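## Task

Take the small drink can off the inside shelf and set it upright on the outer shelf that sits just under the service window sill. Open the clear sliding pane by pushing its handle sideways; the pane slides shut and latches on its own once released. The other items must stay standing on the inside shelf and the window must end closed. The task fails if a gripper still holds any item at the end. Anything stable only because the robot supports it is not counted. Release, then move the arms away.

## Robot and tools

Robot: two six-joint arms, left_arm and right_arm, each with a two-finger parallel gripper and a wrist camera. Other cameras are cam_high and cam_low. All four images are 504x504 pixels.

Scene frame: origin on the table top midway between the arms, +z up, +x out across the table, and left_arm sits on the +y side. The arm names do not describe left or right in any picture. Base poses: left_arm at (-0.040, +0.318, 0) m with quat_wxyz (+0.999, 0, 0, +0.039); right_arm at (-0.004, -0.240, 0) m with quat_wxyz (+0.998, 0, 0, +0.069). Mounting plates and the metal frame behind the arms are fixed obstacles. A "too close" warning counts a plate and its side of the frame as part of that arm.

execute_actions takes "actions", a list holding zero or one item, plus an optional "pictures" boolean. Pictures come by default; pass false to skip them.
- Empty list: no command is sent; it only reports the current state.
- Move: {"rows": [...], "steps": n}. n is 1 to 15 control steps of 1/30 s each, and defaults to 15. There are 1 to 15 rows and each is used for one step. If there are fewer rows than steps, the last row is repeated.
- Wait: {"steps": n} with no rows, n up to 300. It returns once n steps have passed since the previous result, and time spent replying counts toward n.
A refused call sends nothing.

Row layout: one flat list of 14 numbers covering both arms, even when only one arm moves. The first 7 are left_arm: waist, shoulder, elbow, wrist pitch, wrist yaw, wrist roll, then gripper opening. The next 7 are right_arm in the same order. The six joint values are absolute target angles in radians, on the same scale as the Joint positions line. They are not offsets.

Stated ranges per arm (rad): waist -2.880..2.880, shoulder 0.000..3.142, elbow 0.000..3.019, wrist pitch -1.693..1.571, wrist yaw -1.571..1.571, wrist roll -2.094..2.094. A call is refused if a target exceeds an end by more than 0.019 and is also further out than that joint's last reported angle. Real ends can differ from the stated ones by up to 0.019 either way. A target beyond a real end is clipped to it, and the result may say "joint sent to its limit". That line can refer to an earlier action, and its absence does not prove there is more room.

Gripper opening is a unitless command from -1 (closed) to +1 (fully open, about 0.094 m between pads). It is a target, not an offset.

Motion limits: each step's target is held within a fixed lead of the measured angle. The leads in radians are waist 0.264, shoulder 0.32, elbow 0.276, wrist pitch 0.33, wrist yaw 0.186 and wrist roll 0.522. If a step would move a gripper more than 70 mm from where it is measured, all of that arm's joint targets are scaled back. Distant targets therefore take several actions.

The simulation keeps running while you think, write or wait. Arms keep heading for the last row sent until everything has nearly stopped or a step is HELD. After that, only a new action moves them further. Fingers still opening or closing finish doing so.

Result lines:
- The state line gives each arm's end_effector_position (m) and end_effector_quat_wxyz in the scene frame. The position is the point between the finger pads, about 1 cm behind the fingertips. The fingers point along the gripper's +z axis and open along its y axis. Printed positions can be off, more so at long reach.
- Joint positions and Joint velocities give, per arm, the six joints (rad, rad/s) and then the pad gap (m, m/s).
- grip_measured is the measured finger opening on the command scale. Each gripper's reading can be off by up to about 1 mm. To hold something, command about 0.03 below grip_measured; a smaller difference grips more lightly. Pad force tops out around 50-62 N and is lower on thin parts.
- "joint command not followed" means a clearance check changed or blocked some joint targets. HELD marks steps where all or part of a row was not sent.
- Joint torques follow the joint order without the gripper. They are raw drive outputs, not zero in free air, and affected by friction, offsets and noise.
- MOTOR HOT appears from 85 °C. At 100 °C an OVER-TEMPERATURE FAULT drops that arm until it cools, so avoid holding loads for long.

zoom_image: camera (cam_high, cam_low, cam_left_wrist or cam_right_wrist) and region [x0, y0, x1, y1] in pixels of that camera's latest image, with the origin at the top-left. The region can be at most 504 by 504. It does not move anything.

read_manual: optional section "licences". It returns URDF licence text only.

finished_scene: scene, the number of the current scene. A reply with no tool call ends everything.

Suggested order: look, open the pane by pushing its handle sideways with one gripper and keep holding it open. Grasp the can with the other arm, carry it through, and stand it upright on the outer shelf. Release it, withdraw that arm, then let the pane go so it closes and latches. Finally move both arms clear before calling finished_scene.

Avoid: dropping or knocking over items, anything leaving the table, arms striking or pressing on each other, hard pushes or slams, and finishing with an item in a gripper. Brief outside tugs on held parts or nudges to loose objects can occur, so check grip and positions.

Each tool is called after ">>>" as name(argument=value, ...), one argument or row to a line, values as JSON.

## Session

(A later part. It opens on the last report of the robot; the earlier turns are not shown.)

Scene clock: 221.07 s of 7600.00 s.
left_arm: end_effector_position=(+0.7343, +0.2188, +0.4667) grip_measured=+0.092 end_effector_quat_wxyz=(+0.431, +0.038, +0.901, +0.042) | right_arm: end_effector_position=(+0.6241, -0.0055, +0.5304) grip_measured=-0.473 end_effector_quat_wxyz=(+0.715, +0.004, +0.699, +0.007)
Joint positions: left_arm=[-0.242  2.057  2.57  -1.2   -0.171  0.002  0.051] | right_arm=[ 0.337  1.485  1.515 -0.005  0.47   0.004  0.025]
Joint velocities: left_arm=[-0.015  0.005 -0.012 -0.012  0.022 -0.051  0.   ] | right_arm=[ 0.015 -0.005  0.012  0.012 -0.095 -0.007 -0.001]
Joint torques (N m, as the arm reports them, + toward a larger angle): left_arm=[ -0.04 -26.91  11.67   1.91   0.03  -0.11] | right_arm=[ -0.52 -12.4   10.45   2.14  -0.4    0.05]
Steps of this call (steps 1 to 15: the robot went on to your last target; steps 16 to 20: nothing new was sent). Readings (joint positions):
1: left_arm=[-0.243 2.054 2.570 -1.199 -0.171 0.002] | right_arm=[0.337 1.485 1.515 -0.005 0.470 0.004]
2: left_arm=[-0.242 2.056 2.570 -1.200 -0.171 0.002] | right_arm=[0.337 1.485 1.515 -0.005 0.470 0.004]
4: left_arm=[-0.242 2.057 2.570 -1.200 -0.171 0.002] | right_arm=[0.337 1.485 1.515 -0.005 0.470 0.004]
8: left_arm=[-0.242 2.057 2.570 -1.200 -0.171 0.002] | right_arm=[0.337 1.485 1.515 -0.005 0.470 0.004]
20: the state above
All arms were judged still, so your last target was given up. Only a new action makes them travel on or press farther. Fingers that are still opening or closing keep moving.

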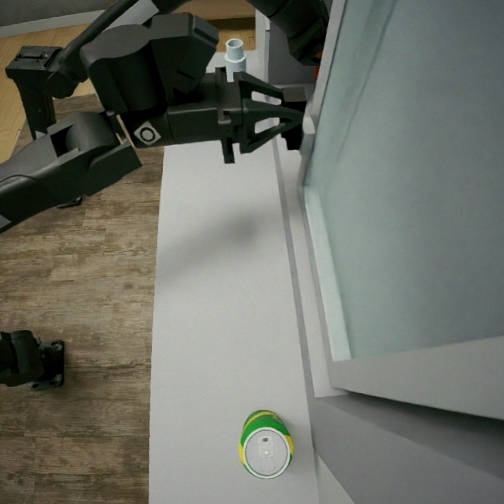

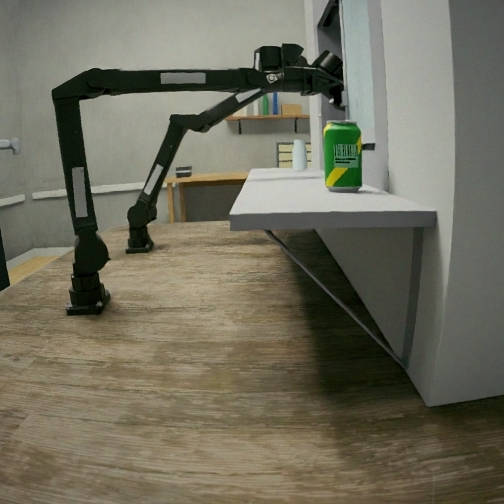

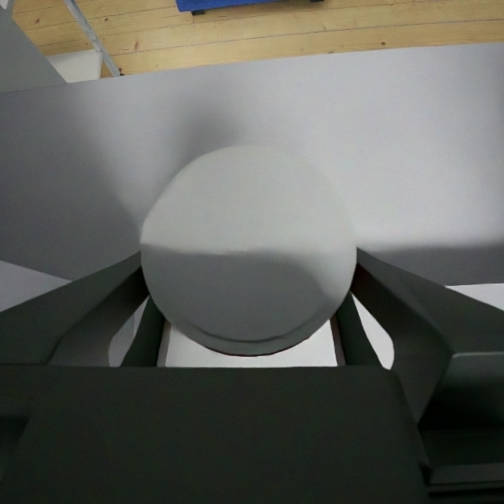

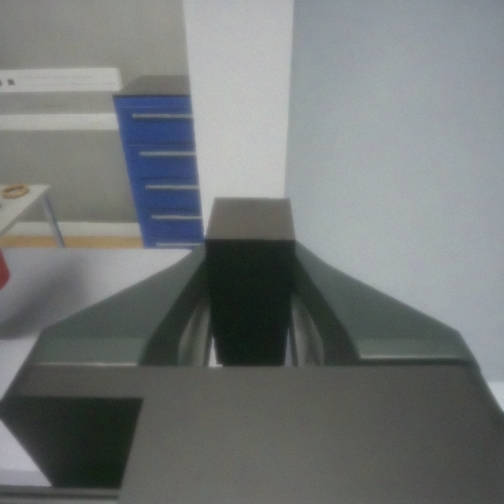

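>>> execute_actions(
  actions=[
    {"rows":[[-0.235,2.08,2.7,-1.22,-0.17,0,0.05,0.32,1.525,1.525,0,0.46,0,-0.7],[-0.235,2.08,2.7,-1.22,-0.17,0,0.05,0.32,1.525,1.525,0,0.46,0,-0.7],[-0.225,2.13,2.78,-1.24,-0.165,0,0.05,0.32,1.525,1.525,0,0.46,0,-0.7],[-0.225,2.13,2.78,-1.24,-0.165,0,0.05,0.32,1.525,1.525,0,0.46,0,-0.7],[-0.215,2.18,2.85,-1.25,-0.16,0,0.05,0.32,1.525,1.525,0,0.46,0,-0.7],[-0.215,2.18,2.85,-1.25,-0.16,0,0.05,0.32,1.525,1.525,0,0.46,0,-0.7],[-0.21,2.23,2.9,-1.26,-0.16,0,0.05,0.32,1.525,1.525,0,0.46,0,-0.7]],"steps":15},
  ],
  pictures=false,
)

>>> execute_actions(
  actions=[
    {"steps":25},
  ],
)

Scene clock: 233.13 s of 7600.00 s.
left_arm: end_effector_position=(+0.7671, +0.2336, +0.4750) grip_measured=+0.092 end_effector_quat_wxyz=(+0.459, +0.025, +0.887, +0.041) | right_arm: end_effector_position=(+0.6241, -0.0055, +0.5304) grip_measured=-0.473 end_effector_quat_wxyz=(+0.715, +0.004, +0.699, +0.007)
Joint positions: left_arm=[-0.215  2.221  2.855 -1.258 -0.161  0.002  0.051] | right_arm=[ 0.337  1.485  1.515 -0.005  0.47   0.004  0.025]
Joint velocities: left_arm=[ 0.034  0.161 -0.002 -0.046 -0.007 -0.022  0.001] | right_arm=[ 0.005 -0.005  0.002 -0.007  0.051  0.066  0.   ]
Joint torques (N m, as the arm reports them, + toward a larger angle): left_arm=[  0.1  -27.3   10.9    1.92   0.06  -0.11] | right_arm=[ -0.72 -13.43  10.3    2.3   -0.41  -0.04]
Steps of this call (steps 1 to 90: nothing new was sent; then 8.57 s passed at rest; steps 91 to 105: all 15 steps of this action). Readings (joint positions):
91: left_arm=[-0.242 2.060 2.581 -1.206 -0.171 0.002] | right_arm=[0.337 1.485 1.515 -0.005 0.470 0.004]
92: left_arm=[-0.242 2.070 2.602 -1.214 -0.171 0.002] | right_arm=[0.337 1.485 1.515 -0.005 0.470 0.004]
94: left_arm=[-0.241 2.100 2.673 -1.230 -0.167 0.002] | right_arm=[0.337 1.485 1.515 -0.005 0.470 0.004]
98: left_arm=[-0.234 2.172 2.825 -1.246 -0.161 0.002] | right_arm=[0.337 1.485 1.515 -0.005 0.470 0.004]
105: the state above

Scene clock: 233.97 s of 7600.00 s.
left_arm: end_effector_position=(+0.7727, +0.2344, +0.4606) grip_measured=+0.092 end_effector_quat_wxyz=(+0.450, +0.025, +0.892, +0.042) | right_arm: end_effector_position=(+0.6241, -0.0055, +0.5304) grip_measured=-0.473 end_effector_quat_wxyz=(+0.715, +0.004, +0.699, +0.007)
Joint positions: left_arm=[-0.213  2.238  2.855 -1.26  -0.161  0.002  0.051] | right_arm=[ 0.337  1.485  1.515 -0.005  0.47   0.004  0.025]
Joint velocities: left_arm=[-0.005  0.005  0.002  0.007 -0.022 -0.007  0.001] | right_arm=[ 0.005  0.005 -0.007  0.002 -0.022  0.007  0.001]
Joint torques (N m, as the arm reports them, + toward a larger angle): left_arm=[ -0.05 -28.2   10.93   1.96   0.05  -0.1 ] | right_arm=[ -1.29 -12.3   10.4    2.24  -0.36   0.02]
Steps of this call (steps 1 to 25: the robot went on to your last target). Readings (joint positions):
1: left_arm=[-0.214 2.226 2.855 -1.259 -0.161 0.002] | right_arm=[0.337 1.485 1.515 -0.005 0.470 0.004]
2: left_arm=[-0.213 2.230 2.855 -1.259 -0.161 0.002] | right_arm=[0.337 1.485 1.515 -0.005 0.470 0.004]
4: left_arm=[-0.213 2.236 2.855 -1.260 -0.161 0.002] | right_arm=[0.337 1.485 1.515 -0.005 0.470 0.004]
8: left_arm=[-0.213 2.238 2.855 -1.260 -0.161 0.002] | right_arm=[0.337 1.485 1.515 -0.005 0.470 0.004]
25: the state above

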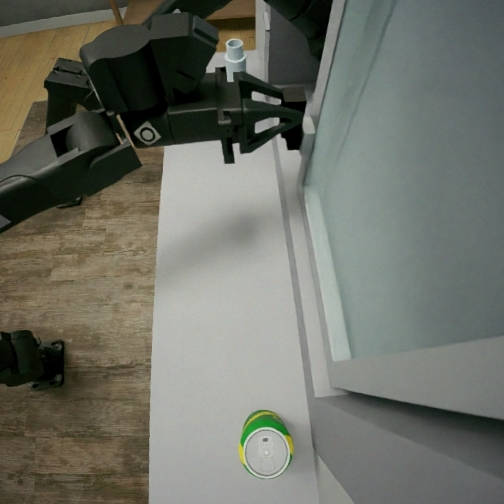

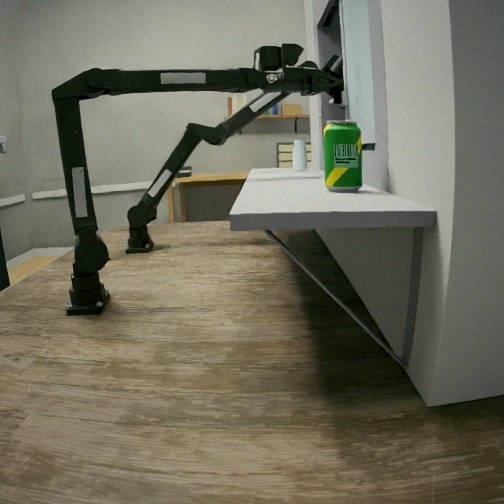

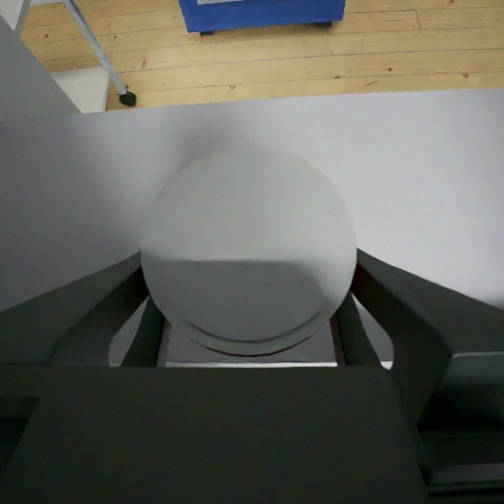

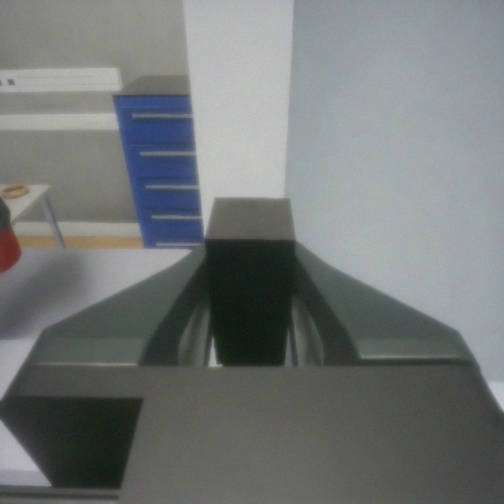

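>>> execute_actions(
  actions=[
    {"rows":[[-0.21,2.25,2.92,-1.22,-0.16,0,0.05,0.32,1.525,1.525,0,0.46,0,-0.7],[-0.21,2.28,2.92,-1.2,-0.16,0,0.05,0.32,1.525,1.525,0,0.46,0,-0.7],[-0.21,2.31,2.92,-1.2,-0.16,0,0.05,0.32,1.525,1.525,0,0.46,0,-0.7]],"steps":15},
  ],
  pictures=false,
)

>>> execute_actions(
  actions=[
    {"steps":25},
  ],
)

Scene clock: 245.67 s of 7600.00 s.
left_arm: end_effector_position=(+0.8019, +0.2304, +0.4136) grip_measured=+0.092 end_effector_quat_wxyz=(+0.441, +0.026, +0.896, +0.043) | right_arm: end_effector_position=(+0.6241, -0.0055, +0.5304) grip_measured=-0.473 end_effector_quat_wxyz=(+0.715, +0.004, +0.699, +0.007)
Joint positions: left_arm=[-0.213  2.321  2.88  -1.222 -0.161  0.002  0.051] | right_arm=[ 0.337  1.485  1.515 -0.005  0.47   0.004  0.025]
Joint velocities: left_arm=[ 0.005  0.054 -0.012 -0.022  0.022 -0.066 -0.   ] | right_arm=[-0.005 -0.005  0.002  0.012 -0.037 -0.007 -0.   ]
Joint torques (N m, as the arm reports them, + toward a larger angle): left_arm=[ -0.03 -30.08  10.83   2.69   0.03  -0.11] | right_arm=[ -0.54 -12.77  10.31   1.86  -0.39   0.03]
Steps of this call (steps 1 to 15: the robot went on to your last target; steps 16 to 90: nothing new was sent; then 8.20 s passed at rest; steps 91 to 105: all 15 steps of this action). Readings (joint positions):
91: left_arm=[-0.213 2.239 2.856 -1.259 -0.161 0.002] | right_arm=[0.337 1.485 1.515 -0.005 0.470 0.004]
92: left_arm=[-0.213 2.242 2.859 -1.252 -0.161 0.002] | right_arm=[0.337 1.485 1.515 -0.005 0.470 0.004]
94: left_arm=[-0.213 2.256 2.875 -1.233 -0.161 0.002] | right_arm=[0.337 1.485 1.515 -0.005 0.470 0.004]
98: left_arm=[-0.213 2.283 2.880 -1.222 -0.161 0.002] | right_arm=[0.337 1.485 1.515 -0.005 0.470 0.004]
105: the state above

Scene clock: 246.50 s of 7600.00 s.
left_arm: end_effector_position=(+0.8022, +0.2303, +0.4127) grip_measured=+0.092 end_effector_quat_wxyz=(+0.440, +0.027, +0.896, +0.043) | right_arm: end_effector_position=(+0.6241, -0.0055, +0.5304) grip_measured=-0.473 end_effector_quat_wxyz=(+0.715, +0.004, +0.699, +0.007)
Joint positions: left_arm=[-0.213  2.322  2.88  -1.222 -0.161  0.002  0.051] | right_arm=[ 0.337  1.485  1.515 -0.005  0.47   0.004  0.025]
Joint velocities: left_arm=[-0.015 -0.015 -0.012 -0.007 -0.007  0.051  0.001] | right_arm=[ 0.005 -0.015  0.017 -0.012  0.051 -0.051 -0.001]
Joint torques (N m, as the arm reports them, + toward a larger angle): left_arm=[ -0.04 -29.99  10.76   2.67   0.03  -0.1 ] | right_arm=[ -1.24 -13.69  10.23   2.05  -0.4   -0.06]
Steps of this call (steps 1 to 15: the robot went on to your last target; steps 16 to 25: nothing new was sent). Readings (joint positions):
1: left_arm=[-0.213 2.322 2.880 -1.222 -0.161 0.002] | right_arm=[0.337 1.485 1.515 -0.005 0.470 0.004]
2: left_arm=[-0.213 2.323 2.880 -1.222 -0.161 0.002] | right_arm=[0.337 1.485 1.515 -0.005 0.470 0.004]
4: left_arm=[-0.213 2.323 2.880 -1.222 -0.161 0.002] | right_arm=[0.337 1.485 1.515 -0.005 0.470 0.004]
8: left_arm=[-0.213 2.322 2.880 -1.222 -0.161 0.002] | right_arm=[0.337 1.485 1.515 -0.005 0.470 0.004]
25: the state above
All arms were judged still, so your last target was given up. Only a new action makes them travel on or press farther. Fingers that are still opening or closing keep moving.

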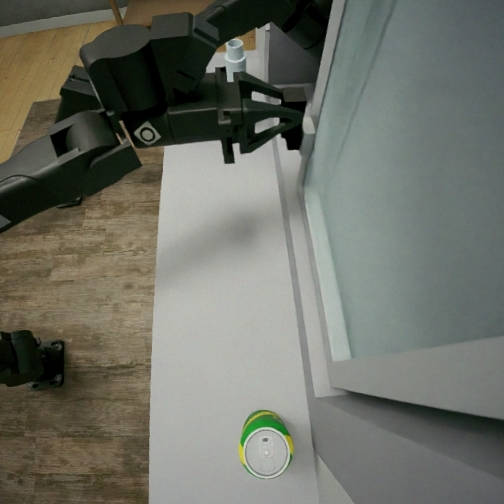

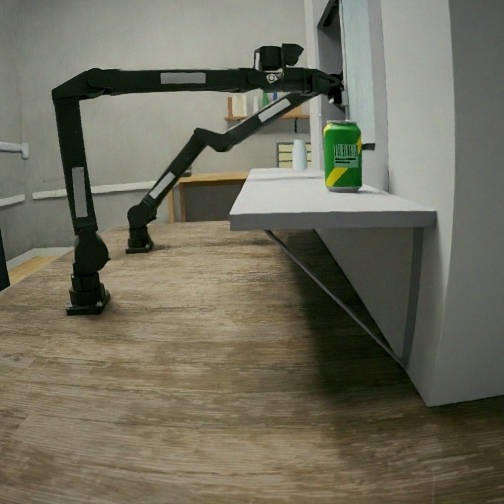

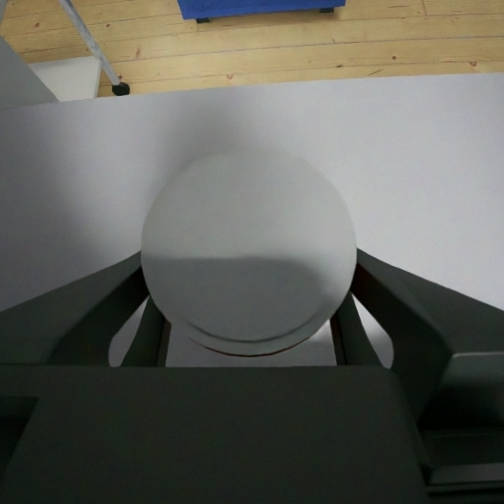

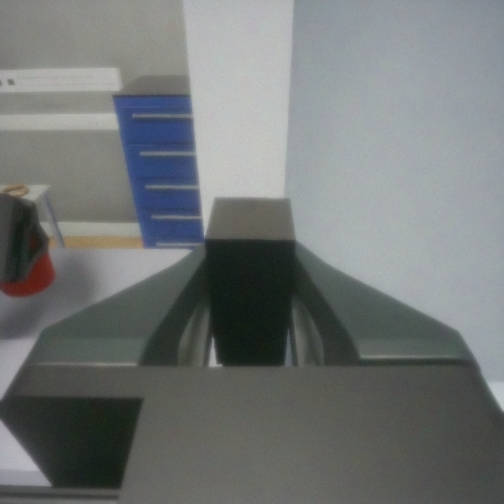

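>>> execute_actions(
  actions=[
    {"rows":[[-0.21,2.33,2.92,-1.2,-0.16,0,0.05,0.32,1.525,1.525,0,0.46,0,-0.7],[-0.21,2.36,2.92,-1.18,-0.16,0,0.05,0.32,1.525,1.525,0,0.46,0,-0.7],[-0.21,2.39,2.92,-1.15,-0.16,0,0.05,0.32,1.525,1.525,0,0.46,0,-0.7]],"steps":15},
  ],
  pictures=false,
)

>>> execute_actions(
  actions=[
    {"steps":25},
  ],
)

Scene clock: 259.70 s of 7600.00 s.
left_arm: end_effector_position=(+0.8299, +0.2266, +0.3551) grip_measured=+0.092 end_effector_quat_wxyz=(+0.427, +0.028, +0.903, +0.044) | right_arm: end_effector_position=(+0.6241, -0.0055, +0.5304) grip_measured=-0.473 end_effector_quat_wxyz=(+0.715, +0.004, +0.699, +0.007)
Joint positions: left_arm=[-0.213  2.403  2.883 -1.174 -0.161  0.002  0.051] | right_arm=[ 0.337  1.485  1.515 -0.005  0.47   0.004  0.025]
Joint velocities: left_arm=[-0.015  0.054 -0.007  0.002  0.037 -0.022 -0.   ] | right_arm=[ 0.015 -0.005  0.012 -0.002 -0.095  0.095 -0.001]
Joint torques (N m, as the arm reports them, + toward a larger angle): left_arm=[  0.   -31.92  10.91   2.72   0.02  -0.11] | right_arm=[ -0.77 -13.43  10.26   1.96  -0.37   0.01]
Steps of this call (steps 1 to 90: nothing new was sent; then 9.70 s passed at rest; steps 91 to 105: all 15 steps of this action). Readings (joint positions):
91: left_arm=[-0.213 2.322 2.880 -1.222 -0.161 0.002] | right_arm=[0.337 1.485 1.515 -0.005 0.470 0.004]
92: left_arm=[-0.213 2.324 2.880 -1.220 -0.161 0.002] | right_arm=[0.337 1.485 1.515 -0.005 0.470 0.004]
94: left_arm=[-0.213 2.332 2.882 -1.194 -0.161 0.002] | right_arm=[0.337 1.485 1.515 -0.005 0.470 0.004]
98: left_arm=[-0.213 2.361 2.883 -1.174 -0.161 0.002] | right_arm=[0.337 1.485 1.515 -0.005 0.470 0.004]
105: the state above

Scene clock: 260.53 s of 7600.00 s.
left_arm: end_effector_position=(+0.8303, +0.2265, +0.3543) grip_measured=+0.092 end_effector_quat_wxyz=(+0.427, +0.028, +0.903, +0.044) | right_arm: end_effector_position=(+0.6241, -0.0055, +0.5304) grip_measured=-0.473 end_effector_quat_wxyz=(+0.715, +0.004, +0.699, +0.007)
Joint positions: left_arm=[-0.213  2.405  2.883 -1.173 -0.161  0.002  0.051] | right_arm=[ 0.337  1.485  1.515 -0.005  0.47   0.004  0.025]
Joint velocities: left_arm=[-0.005 -0.005  0.002 -0.002 -0.022 -0.037 -0.001] | right_arm=[-0.005 -0.015  0.012  0.007 -0.022  0.022  0.   ]
Joint torques (N m, as the arm reports them, + toward a larger angle): left_arm=[ -0.03 -31.75  11.01   2.68   0.03  -0.11] | right_arm=[ -1.24 -12.26  10.06   2.36  -0.39   0.02]
Steps of this call (steps 1 to 15: the robot went on to your last target; steps 16 to 25: nothing new was sent). Readings (joint positions):
1: left_arm=[-0.213 2.405 2.883 -1.174 -0.161 0.002] | right_arm=[0.337 1.485 1.515 -0.005 0.470 0.004]
2: left_arm=[-0.213 2.405 2.883 -1.174 -0.161 0.002] | right_arm=[0.337 1.485 1.515 -0.005 0.470 0.004]
4: left_arm=[-0.213 2.405 2.883 -1.174 -0.161 0.002] | right_arm=[0.337 1.485 1.515 -0.005 0.470 0.004]
8: left_arm=[-0.213 2.405 2.883 -1.173 -0.161 0.002] | right_arm=[0.337 1.485 1.515 -0.005 0.470 0.004]
25: the state above
All arms were judged still, so your last target was given up. Only a new action makes them travel on or press farther. Fingers that are still opening or closing keep moving.

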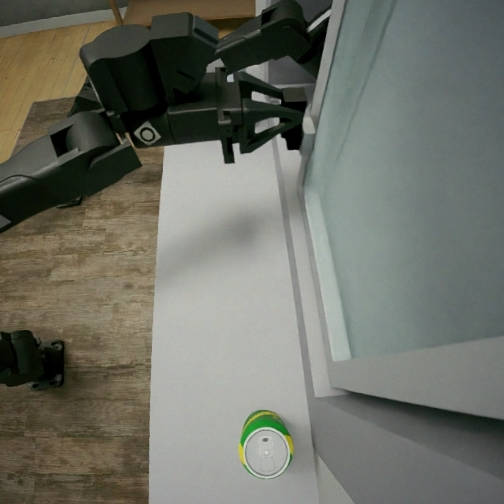

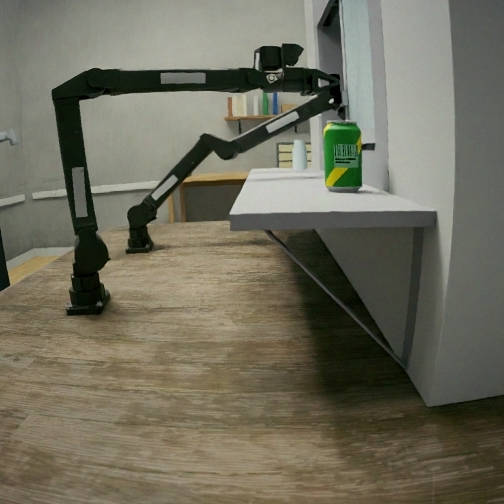

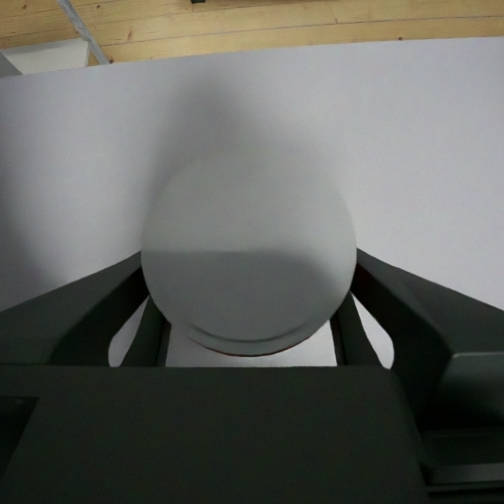

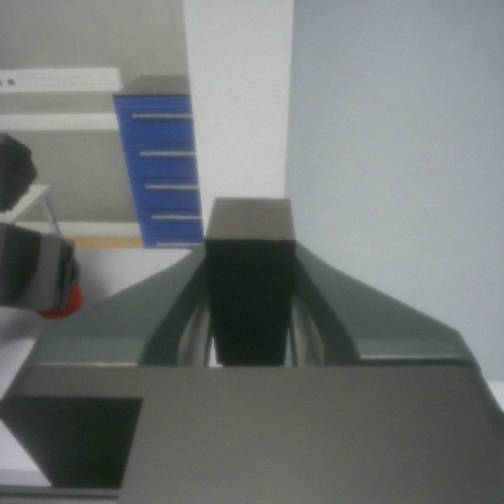

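>>> execute_actions(
  actions=[
    {"rows":[[-0.21,2.405,2.92,-1.13,-0.16,0,0.05,0.32,1.525,1.525,0,0.46,0,-0.7],[-0.21,2.42,2.92,-1.115,-0.16,0,0.05,0.32,1.525,1.525,0,0.46,0,-0.7],[-0.21,2.435,2.92,-1.105,-0.16,0,0.05,0.32,1.525,1.525,0,0.46,0,-0.7]],"steps":15},
  ],
  pictures=false,
)

>>> execute_actions(
  actions=[
    {"steps":25},
  ],
)

Scene clock: 268.30 s of 7600.00 s.
left_arm: end_effector_position=(+0.8424, +0.2248, +0.3402) grip_measured=+0.092 end_effector_quat_wxyz=(+0.434, +0.027, +0.899, +0.043) | right_arm: end_effector_position=(+0.6241, -0.0055, +0.5304) grip_measured=-0.473 end_effector_quat_wxyz=(+0.715, +0.004, +0.699, +0.007)
Joint positions: left_arm=[-0.213  2.431  2.883 -1.13  -0.161  0.002  0.051] | right_arm=[ 0.337  1.485  1.515 -0.005  0.47   0.004  0.025]
Joint velocities: left_arm=[ 0.005  0.024 -0.007  0.002 -0.066 -0.022  0.001] | right_arm=[-0.015  0.005 -0.002 -0.007  0.022 -0.022 -0.001]
Joint torques (N m, as the arm reports them, + toward a larger angle): left_arm=[ -0.02 -30.43  11.01   2.77   0.03  -0.11] | right_arm=[ -2.12 -12.63  10.28   2.2   -0.4   -0.02]
Steps of this call (steps 1 to 90: nothing new was sent; then 4.27 s passed at rest; steps 91 to 105: all 15 steps of this action). Readings (joint positions):
91: left_arm=[-0.213 2.405 2.883 -1.171 -0.161 0.002] | right_arm=[0.337 1.485 1.515 -0.005 0.470 0.004]
92: left_arm=[-0.213 2.405 2.883 -1.163 -0.161 0.002] | right_arm=[0.337 1.485 1.515 -0.005 0.470 0.004]
94: left_arm=[-0.213 2.408 2.883 -1.142 -0.161 0.002] | right_arm=[0.337 1.485 1.515 -0.005 0.470 0.004]
98: left_arm=[-0.213 2.417 2.883 -1.130 -0.161 0.002] | right_arm=[0.337 1.485 1.515 -0.005 0.470 0.004]
105: the state above

Scene clock: 269.13 s of 7600.00 s.
left_arm: end_effector_position=(+0.8426, +0.2248, +0.3395) grip_measured=+0.092 end_effector_quat_wxyz=(+0.434, +0.027, +0.899, +0.043) | right_arm: end_effector_position=(+0.6241, -0.0055, +0.5304) grip_measured=-0.473 end_effector_quat_wxyz=(+0.715, +0.004, +0.699, +0.007)
Joint positions: left_arm=[-0.213  2.431  2.883 -1.13  -0.161  0.002  0.051] | right_arm=[ 0.337  1.485  1.515 -0.005  0.47   0.004  0.025]
Joint velocities: left_arm=[-0.015 -0.015 -0.007  0.002 -0.037  0.022 -0.   ] | right_arm=[-0.005 -0.005  0.007  0.012 -0.022 -0.037  0.   ]
Joint torques (N m, as the arm reports them, + toward a larger angle): left_arm=[ -0.05 -30.49  10.99   2.78   0.03  -0.11] | right_arm=[ -1.41 -13.11  10.35   2.2   -0.35   0.05]
Steps of this call (steps 1 to 15: the robot went on to your last target; steps 16 to 25: nothing new was sent). Readings (joint positions):
1: left_arm=[-0.213 2.431 2.883 -1.130 -0.161 0.002] | right_arm=[0.337 1.485 1.515 -0.005 0.470 0.004]
2: left_arm=[-0.213 2.431 2.883 -1.130 -0.161 0.002] | right_arm=[0.337 1.485 1.515 -0.005 0.470 0.004]
4: left_arm=[-0.213 2.431 2.883 -1.130 -0.161 0.002] | right_arm=[0.337 1.485 1.515 -0.005 0.470 0.004]
8: left_arm=[-0.213 2.431 2.883 -1.130 -0.161 0.002] | right_arm=[0.337 1.485 1.515 -0.005 0.470 0.004]
25: the state above
All arms were judged still, so your last target was given up. Only a new action makes them travel on or press farther. Fingers that are still opening or closing keep moving.

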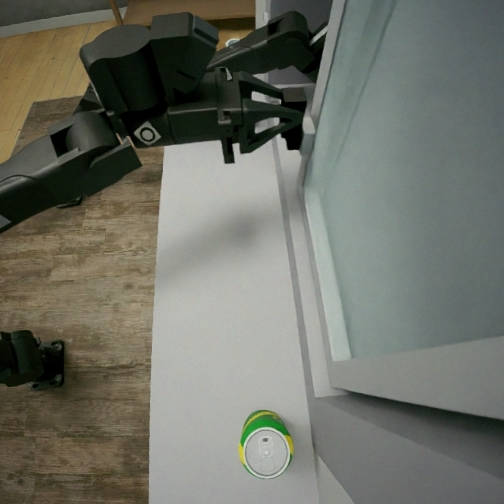

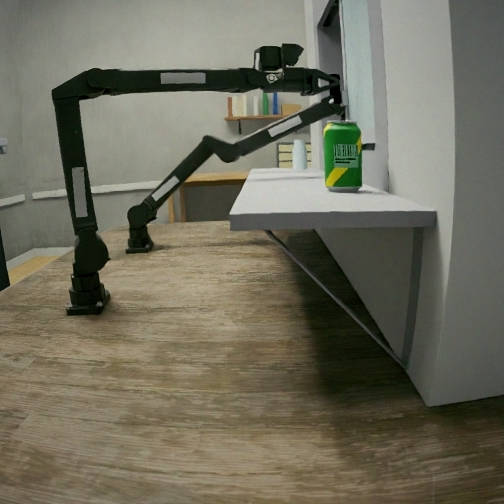

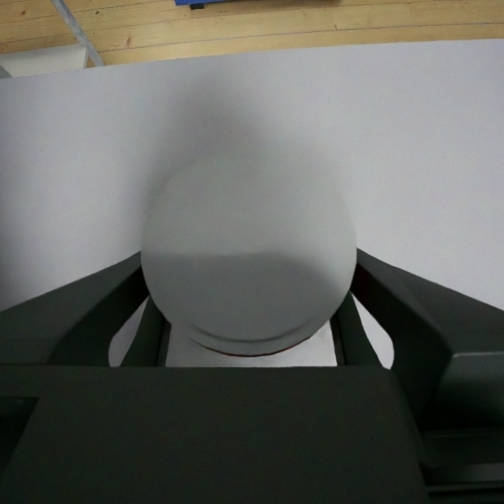

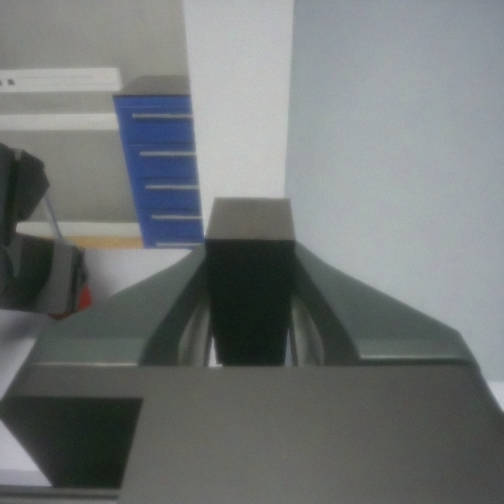

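>>> execute_actions(
  actions=[
    {"rows":[[-0.21,2.445,2.92,-1.13,-0.16,0,0.05,0.32,1.525,1.525,0,0.46,0,-0.7],[-0.21,2.455,2.92,-1.13,-0.16,0,0.05,0.32,1.525,1.525,0,0.46,0,-0.7],[-0.21,2.465,2.92,-1.13,-0.16,0,0.05,0.32,1.525,1.525,0,0.46,0,-0.7]],"steps":15},
  ],
  pictures=false,
)

>>> execute_actions(
  actions=[
    {"steps":20},
  ],
  pictures=false,
)

Scene clock: 279.40 s of 7600.00 s.
left_arm: end_effector_position=(+0.8471, +0.2243, +0.3215) grip_measured=+0.092 end_effector_quat_wxyz=(+0.425, +0.028, +0.903, +0.045) | right_arm: end_effector_position=(+0.6241, -0.0055, +0.5304) grip_measured=-0.473 end_effector_quat_wxyz=(+0.715, +0.004, +0.699, +0.007)
Joint positions: left_arm=[-0.213  2.453  2.883 -1.128 -0.161  0.002  0.051] | right_arm=[ 0.337  1.485  1.515 -0.005  0.47   0.004  0.025]
Joint velocities: left_arm=[-0.015 -0.015 -0.007 -0.007 -0.007  0.022 -0.   ] | right_arm=[ 0.005  0.015 -0.012  0.002  0.022 -0.037 -0.   ]
Joint torques (N m, as the arm reports them, + toward a larger angle): left_arm=[  0.08 -29.73  10.98   1.87   0.03  -0.1 ] | right_arm=[ -0.64 -12.57  10.25   2.12  -0.45   0.03]
Steps of this call (steps 1 to 90: nothing new was sent; then 6.77 s passed at rest; steps 91 to 105: all 15 steps of this action). Readings (joint positions):
91: left_arm=[-0.213 2.431 2.883 -1.130 -0.161 0.002] | right_arm=[0.337 1.485 1.515 -0.005 0.470 0.004]
92: left_arm=[-0.213 2.432 2.883 -1.130 -0.161 0.002] | right_arm=[0.337 1.485 1.515 -0.005 0.470 0.004]
94: left_arm=[-0.213 2.435 2.883 -1.130 -0.161 0.002] | right_arm=[0.337 1.485 1.515 -0.005 0.470 0.004]
98: left_arm=[-0.213 2.446 2.883 -1.130 -0.161 0.002] | right_arm=[0.337 1.485 1.515 -0.005 0.470 0.004]
105: the state above

Scene clock: 280.07 s of 7600.00 s.
left_arm: end_effector_position=(+0.8471, +0.2243, +0.3215) grip_measured=+0.092 end_effector_quat_wxyz=(+0.425, +0.028, +0.903, +0.045) | right_arm: end_effector_position=(+0.6241, -0.0055, +0.5304) grip_measured=-0.473 end_effector_quat_wxyz=(+0.715, +0.004, +0.699, +0.007)
Joint positions: left_arm=[-0.213  2.453  2.883 -1.128 -0.161  0.002  0.051] | right_arm=[ 0.337  1.485  1.515 -0.005  0.47   0.004  0.025]
Joint velocities: left_arm=[-0.005 -0.015  0.002 -0.002  0.007 -0.022  0.   ] | right_arm=[ 0.005 -0.005 -0.007 -0.007 -0.11   0.007  0.   ]
Joint torques (N m, as the arm reports them, + toward a larger angle): left_arm=[ -0.04 -29.74  11.01   1.85   0.05  -0.1 ] | right_arm=[ -0.91 -12.53  10.32   2.46  -0.35   0.03]
Steps of this call (steps 1 to 15: the robot went on to your last target; steps 16 to 20: nothing new was sent). Readings (joint positions):
1: left_arm=[-0.213 2.453 2.883 -1.128 -0.161 0.002] | right_arm=[0.337 1.485 1.515 -0.005 0.470 0.004]
2: left_arm=[-0.213 2.453 2.883 -1.128 -0.161 0.002] | right_arm=[0.337 1.485 1.515 -0.005 0.470 0.004]
4: left_arm=[-0.213 2.453 2.883 -1.128 -0.161 0.002] | right_arm=[0.337 1.485 1.515 -0.005 0.470 0.004]
8: left_arm=[-0.213 2.453 2.883 -1.128 -0.161 0.002] | right_arm=[0.337 1.485 1.515 -0.005 0.470 0.004]
20: the state above
All arms were judged still, so your last target was given up. Only a new action makes them travel on or press farther. Fingers that are still opening or closing keep moving.

q4 torque dropped at z≈.32: contact. Release.

>>> execute_actions(
  actions=[
    {"rows":[[-0.21,2.455,2.92,-1.13,-0.16,0,0.15,0.32,1.525,1.525,0,0.46,0,-0.7],[-0.21,2.455,2.92,-1.13,-0.16,0,0.4,0.32,1.525,1.525,0,0.46,0,-0.7],[-0.21,2.455,2.92,-1.13,-0.16,0,0.8,0.32,1.525,1.525,0,0.46,0,-0.7]],"steps":15},
  ],
  pictures=false,
)

>>> execute_actions(
  actions=[
    {"rows":[[-0.21,2.40,2.92,-1.19,-0.16,0,0.8,0.32,1.525,1.525,0,0.46,0,-0.7],[-0.21,2.35,2.92,-1.22,-0.16,0,0.8,0.32,1.525,1.525,0,0.46,0,-0.7],[-0.215,2.28,2.9,-1.25,-0.16,0,0.8,0.32,1.525,1.525,0,0.46,0,-0.7]],"steps":15},
  ],
  pictures=false,
)

>>> execute_actions(
  actions=[
    {"steps":10},
  ],
)

Scene clock: 291.60 s of 7600.00 s.
left_arm: end_effector_position=(+0.8471, +0.2243, +0.3215) grip_measured=+0.797 end_effector_quat_wxyz=(+0.425, +0.028, +0.903, +0.045) | right_arm: end_effector_position=(+0.6241, -0.0055, +0.5304) grip_measured=-0.473 end_effector_quat_wxyz=(+0.715, +0.004, +0.699, +0.007)
Joint positions: left_arm=[-0.213  2.453  2.883 -1.128 -0.161  0.002  0.084] | right_arm=[ 0.337  1.485  1.515 -0.005  0.47   0.004  0.025]
Joint velocities: left_arm=[-0.015  0.005 -0.002 -0.012  0.022  0.007  0.   ] | right_arm=[ 0.005  0.005 -0.022 -0.022 -0.051 -0.007 -0.001]
Joint torques (N m, as the arm reports them, + toward a larger angle): left_arm=[ -0.09 -30.72  11.04   1.84   0.06  -0.1 ] | right_arm=[ -1.27 -12.75  10.46   2.17  -0.36   0.  ]
Steps of this call (steps 1 to 90: nothing new was sent; then 8.03 s passed at rest; steps 91 to 105: all 15 steps of this action). Readings (joint positions):
91: left_arm=[-0.213 2.453 2.883 -1.128 -0.161 0.002] | right_arm=[0.337 1.485 1.515 -0.005 0.470 0.004]
92: left_arm=[-0.213 2.453 2.883 -1.128 -0.161 0.002] | right_arm=[0.337 1.485 1.515 -0.005 0.470 0.004]
94: left_arm=[-0.213 2.453 2.883 -1.128 -0.161 0.002] | right_arm=[0.337 1.485 1.515 -0.005 0.470 0.004]
98: left_arm=[-0.213 2.453 2.883 -1.128 -0.161 0.002] | right_arm=[0.337 1.485 1.515 -0.005 0.470 0.004]
105: the state above

Scene clock: 292.10 s of 7600.00 s.
left_arm: end_effector_position=(+0.7850, +0.2328, +0.4501) grip_measured=+0.797 end_effector_quat_wxyz=(+0.455, +0.024, +0.889, +0.041) | right_arm: end_effector_position=(+0.6241, -0.0055, +0.5304) grip_measured=-0.473 end_effector_quat_wxyz=(+0.715, +0.004, +0.699, +0.007)
Joint positions: left_arm=[-0.213  2.272  2.879 -1.238 -0.161  0.002  0.084] | right_arm=[ 0.337  1.485  1.515 -0.005  0.47   0.004  0.025]
Joint velocities: left_arm=[-0.005 -0.396 -0.017 -0.022  0.037 -0.11   0.   ] | right_arm=[ 0.015  0.015 -0.002 -0.012 -0.066 -0.007 -0.001]
Joint torques (N m, as the arm reports them, + toward a larger angle): left_arm=[ -0.35 -24.63   9.36   1.55   0.07  -0.11] | right_arm=[ -0.74 -12.87  10.27   2.2   -0.34  -0.07]
Steps of this call (steps 1 to 15: all 15 steps of this action). Readings (joint positions):
1: left_arm=[-0.213 2.450 2.883 -1.136 -0.161 0.002] | right_arm=[0.337 1.485 1.515 -0.005 0.470 0.004]
2: left_arm=[-0.213 2.447 2.883 -1.156 -0.161 0.002] | right_arm=[0.337 1.485 1.515 -0.005 0.470 0.004]
4: left_arm=[-0.213 2.433 2.880 -1.185 -0.161 0.002] | right_arm=[0.337 1.485 1.515 -0.005 0.470 0.004]
8: left_arm=[-0.213 2.385 2.879 -1.219 -0.161 0.002] | right_arm=[0.337 1.485 1.515 -0.005 0.470 0.004]
15: the state above

Scene clock: 292.43 s of 7600.00 s.
left_arm: end_effector_position=(+0.7773, +0.2339, +0.4693) grip_measured=+0.797 end_effector_quat_wxyz=(+0.466, +0.023, +0.884, +0.040) | right_arm: end_effector_position=(+0.6241, -0.0055, +0.5304) grip_measured=-0.473 end_effector_quat_wxyz=(+0.715, +0.004, +0.699, +0.007)
Joint positions: left_arm=[-0.213  2.25   2.883 -1.24  -0.161  0.002  0.084] | right_arm=[ 0.337  1.485  1.515 -0.005  0.47   0.004  0.025]
Joint velocities: left_arm=[-0.024  0.073  0.007 -0.002  0.037 -0.007  0.   ] | right_arm=[-0.005 -0.005 -0.007  0.002 -0.066 -0.007 -0.001]
Joint torques (N m, as the arm reports them, + toward a larger angle): left_arm=[ -0.34 -25.07   8.87   1.69   0.07  -0.11] | right_arm=[ -2.53 -13.06  10.02   2.21  -0.4    0.06]
Steps of this call (steps 1 to 10: the robot went on to your last target). Readings (joint positions):
1: left_arm=[-0.213 2.260 2.879 -1.238 -0.161 0.002] | right_arm=[0.337 1.485 1.515 -0.005 0.470 0.004]
2: left_arm=[-0.213 2.251 2.880 -1.238 -0.161 0.002] | right_arm=[0.337 1.485 1.515 -0.005 0.470 0.004]
4: left_arm=[-0.213 2.241 2.883 -1.238 -0.161 0.002] | right_arm=[0.337 1.485 1.515 -0.005 0.470 0.004]
8: left_arm=[-0.213 2.244 2.883 -1.239 -0.161 0.002] | right_arm=[0.337 1.485 1.515 -0.005 0.470 0.004]
10: the state above

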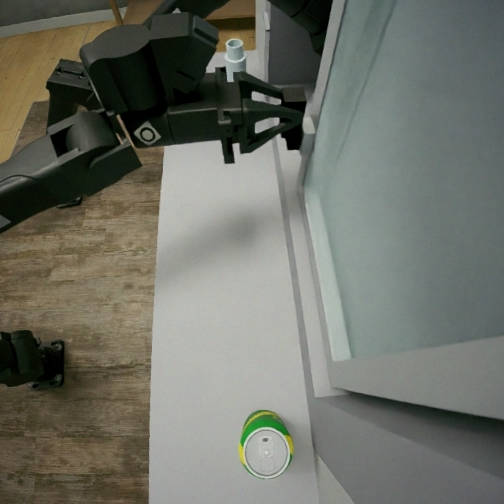

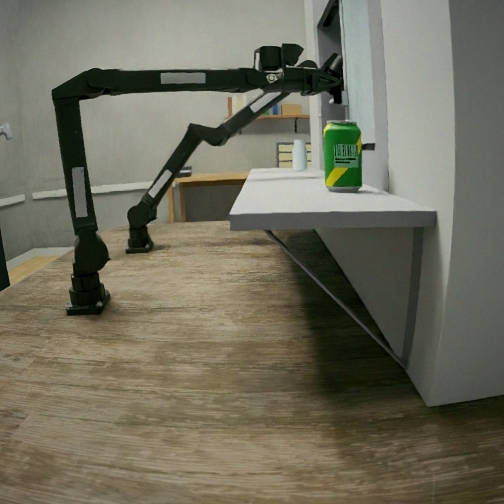

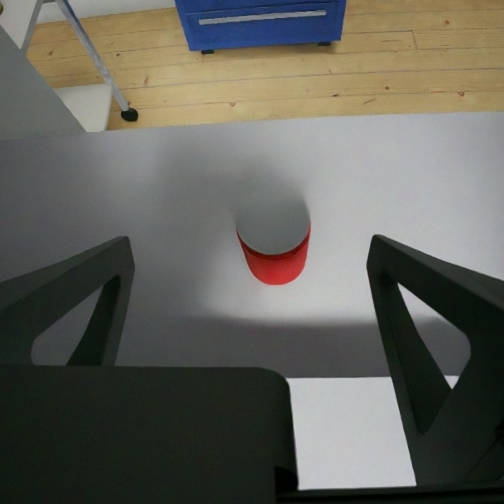

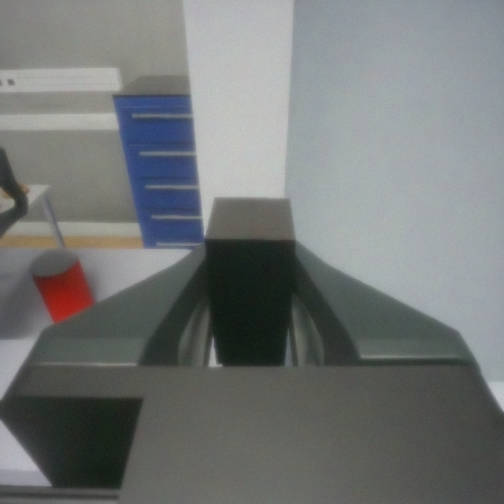

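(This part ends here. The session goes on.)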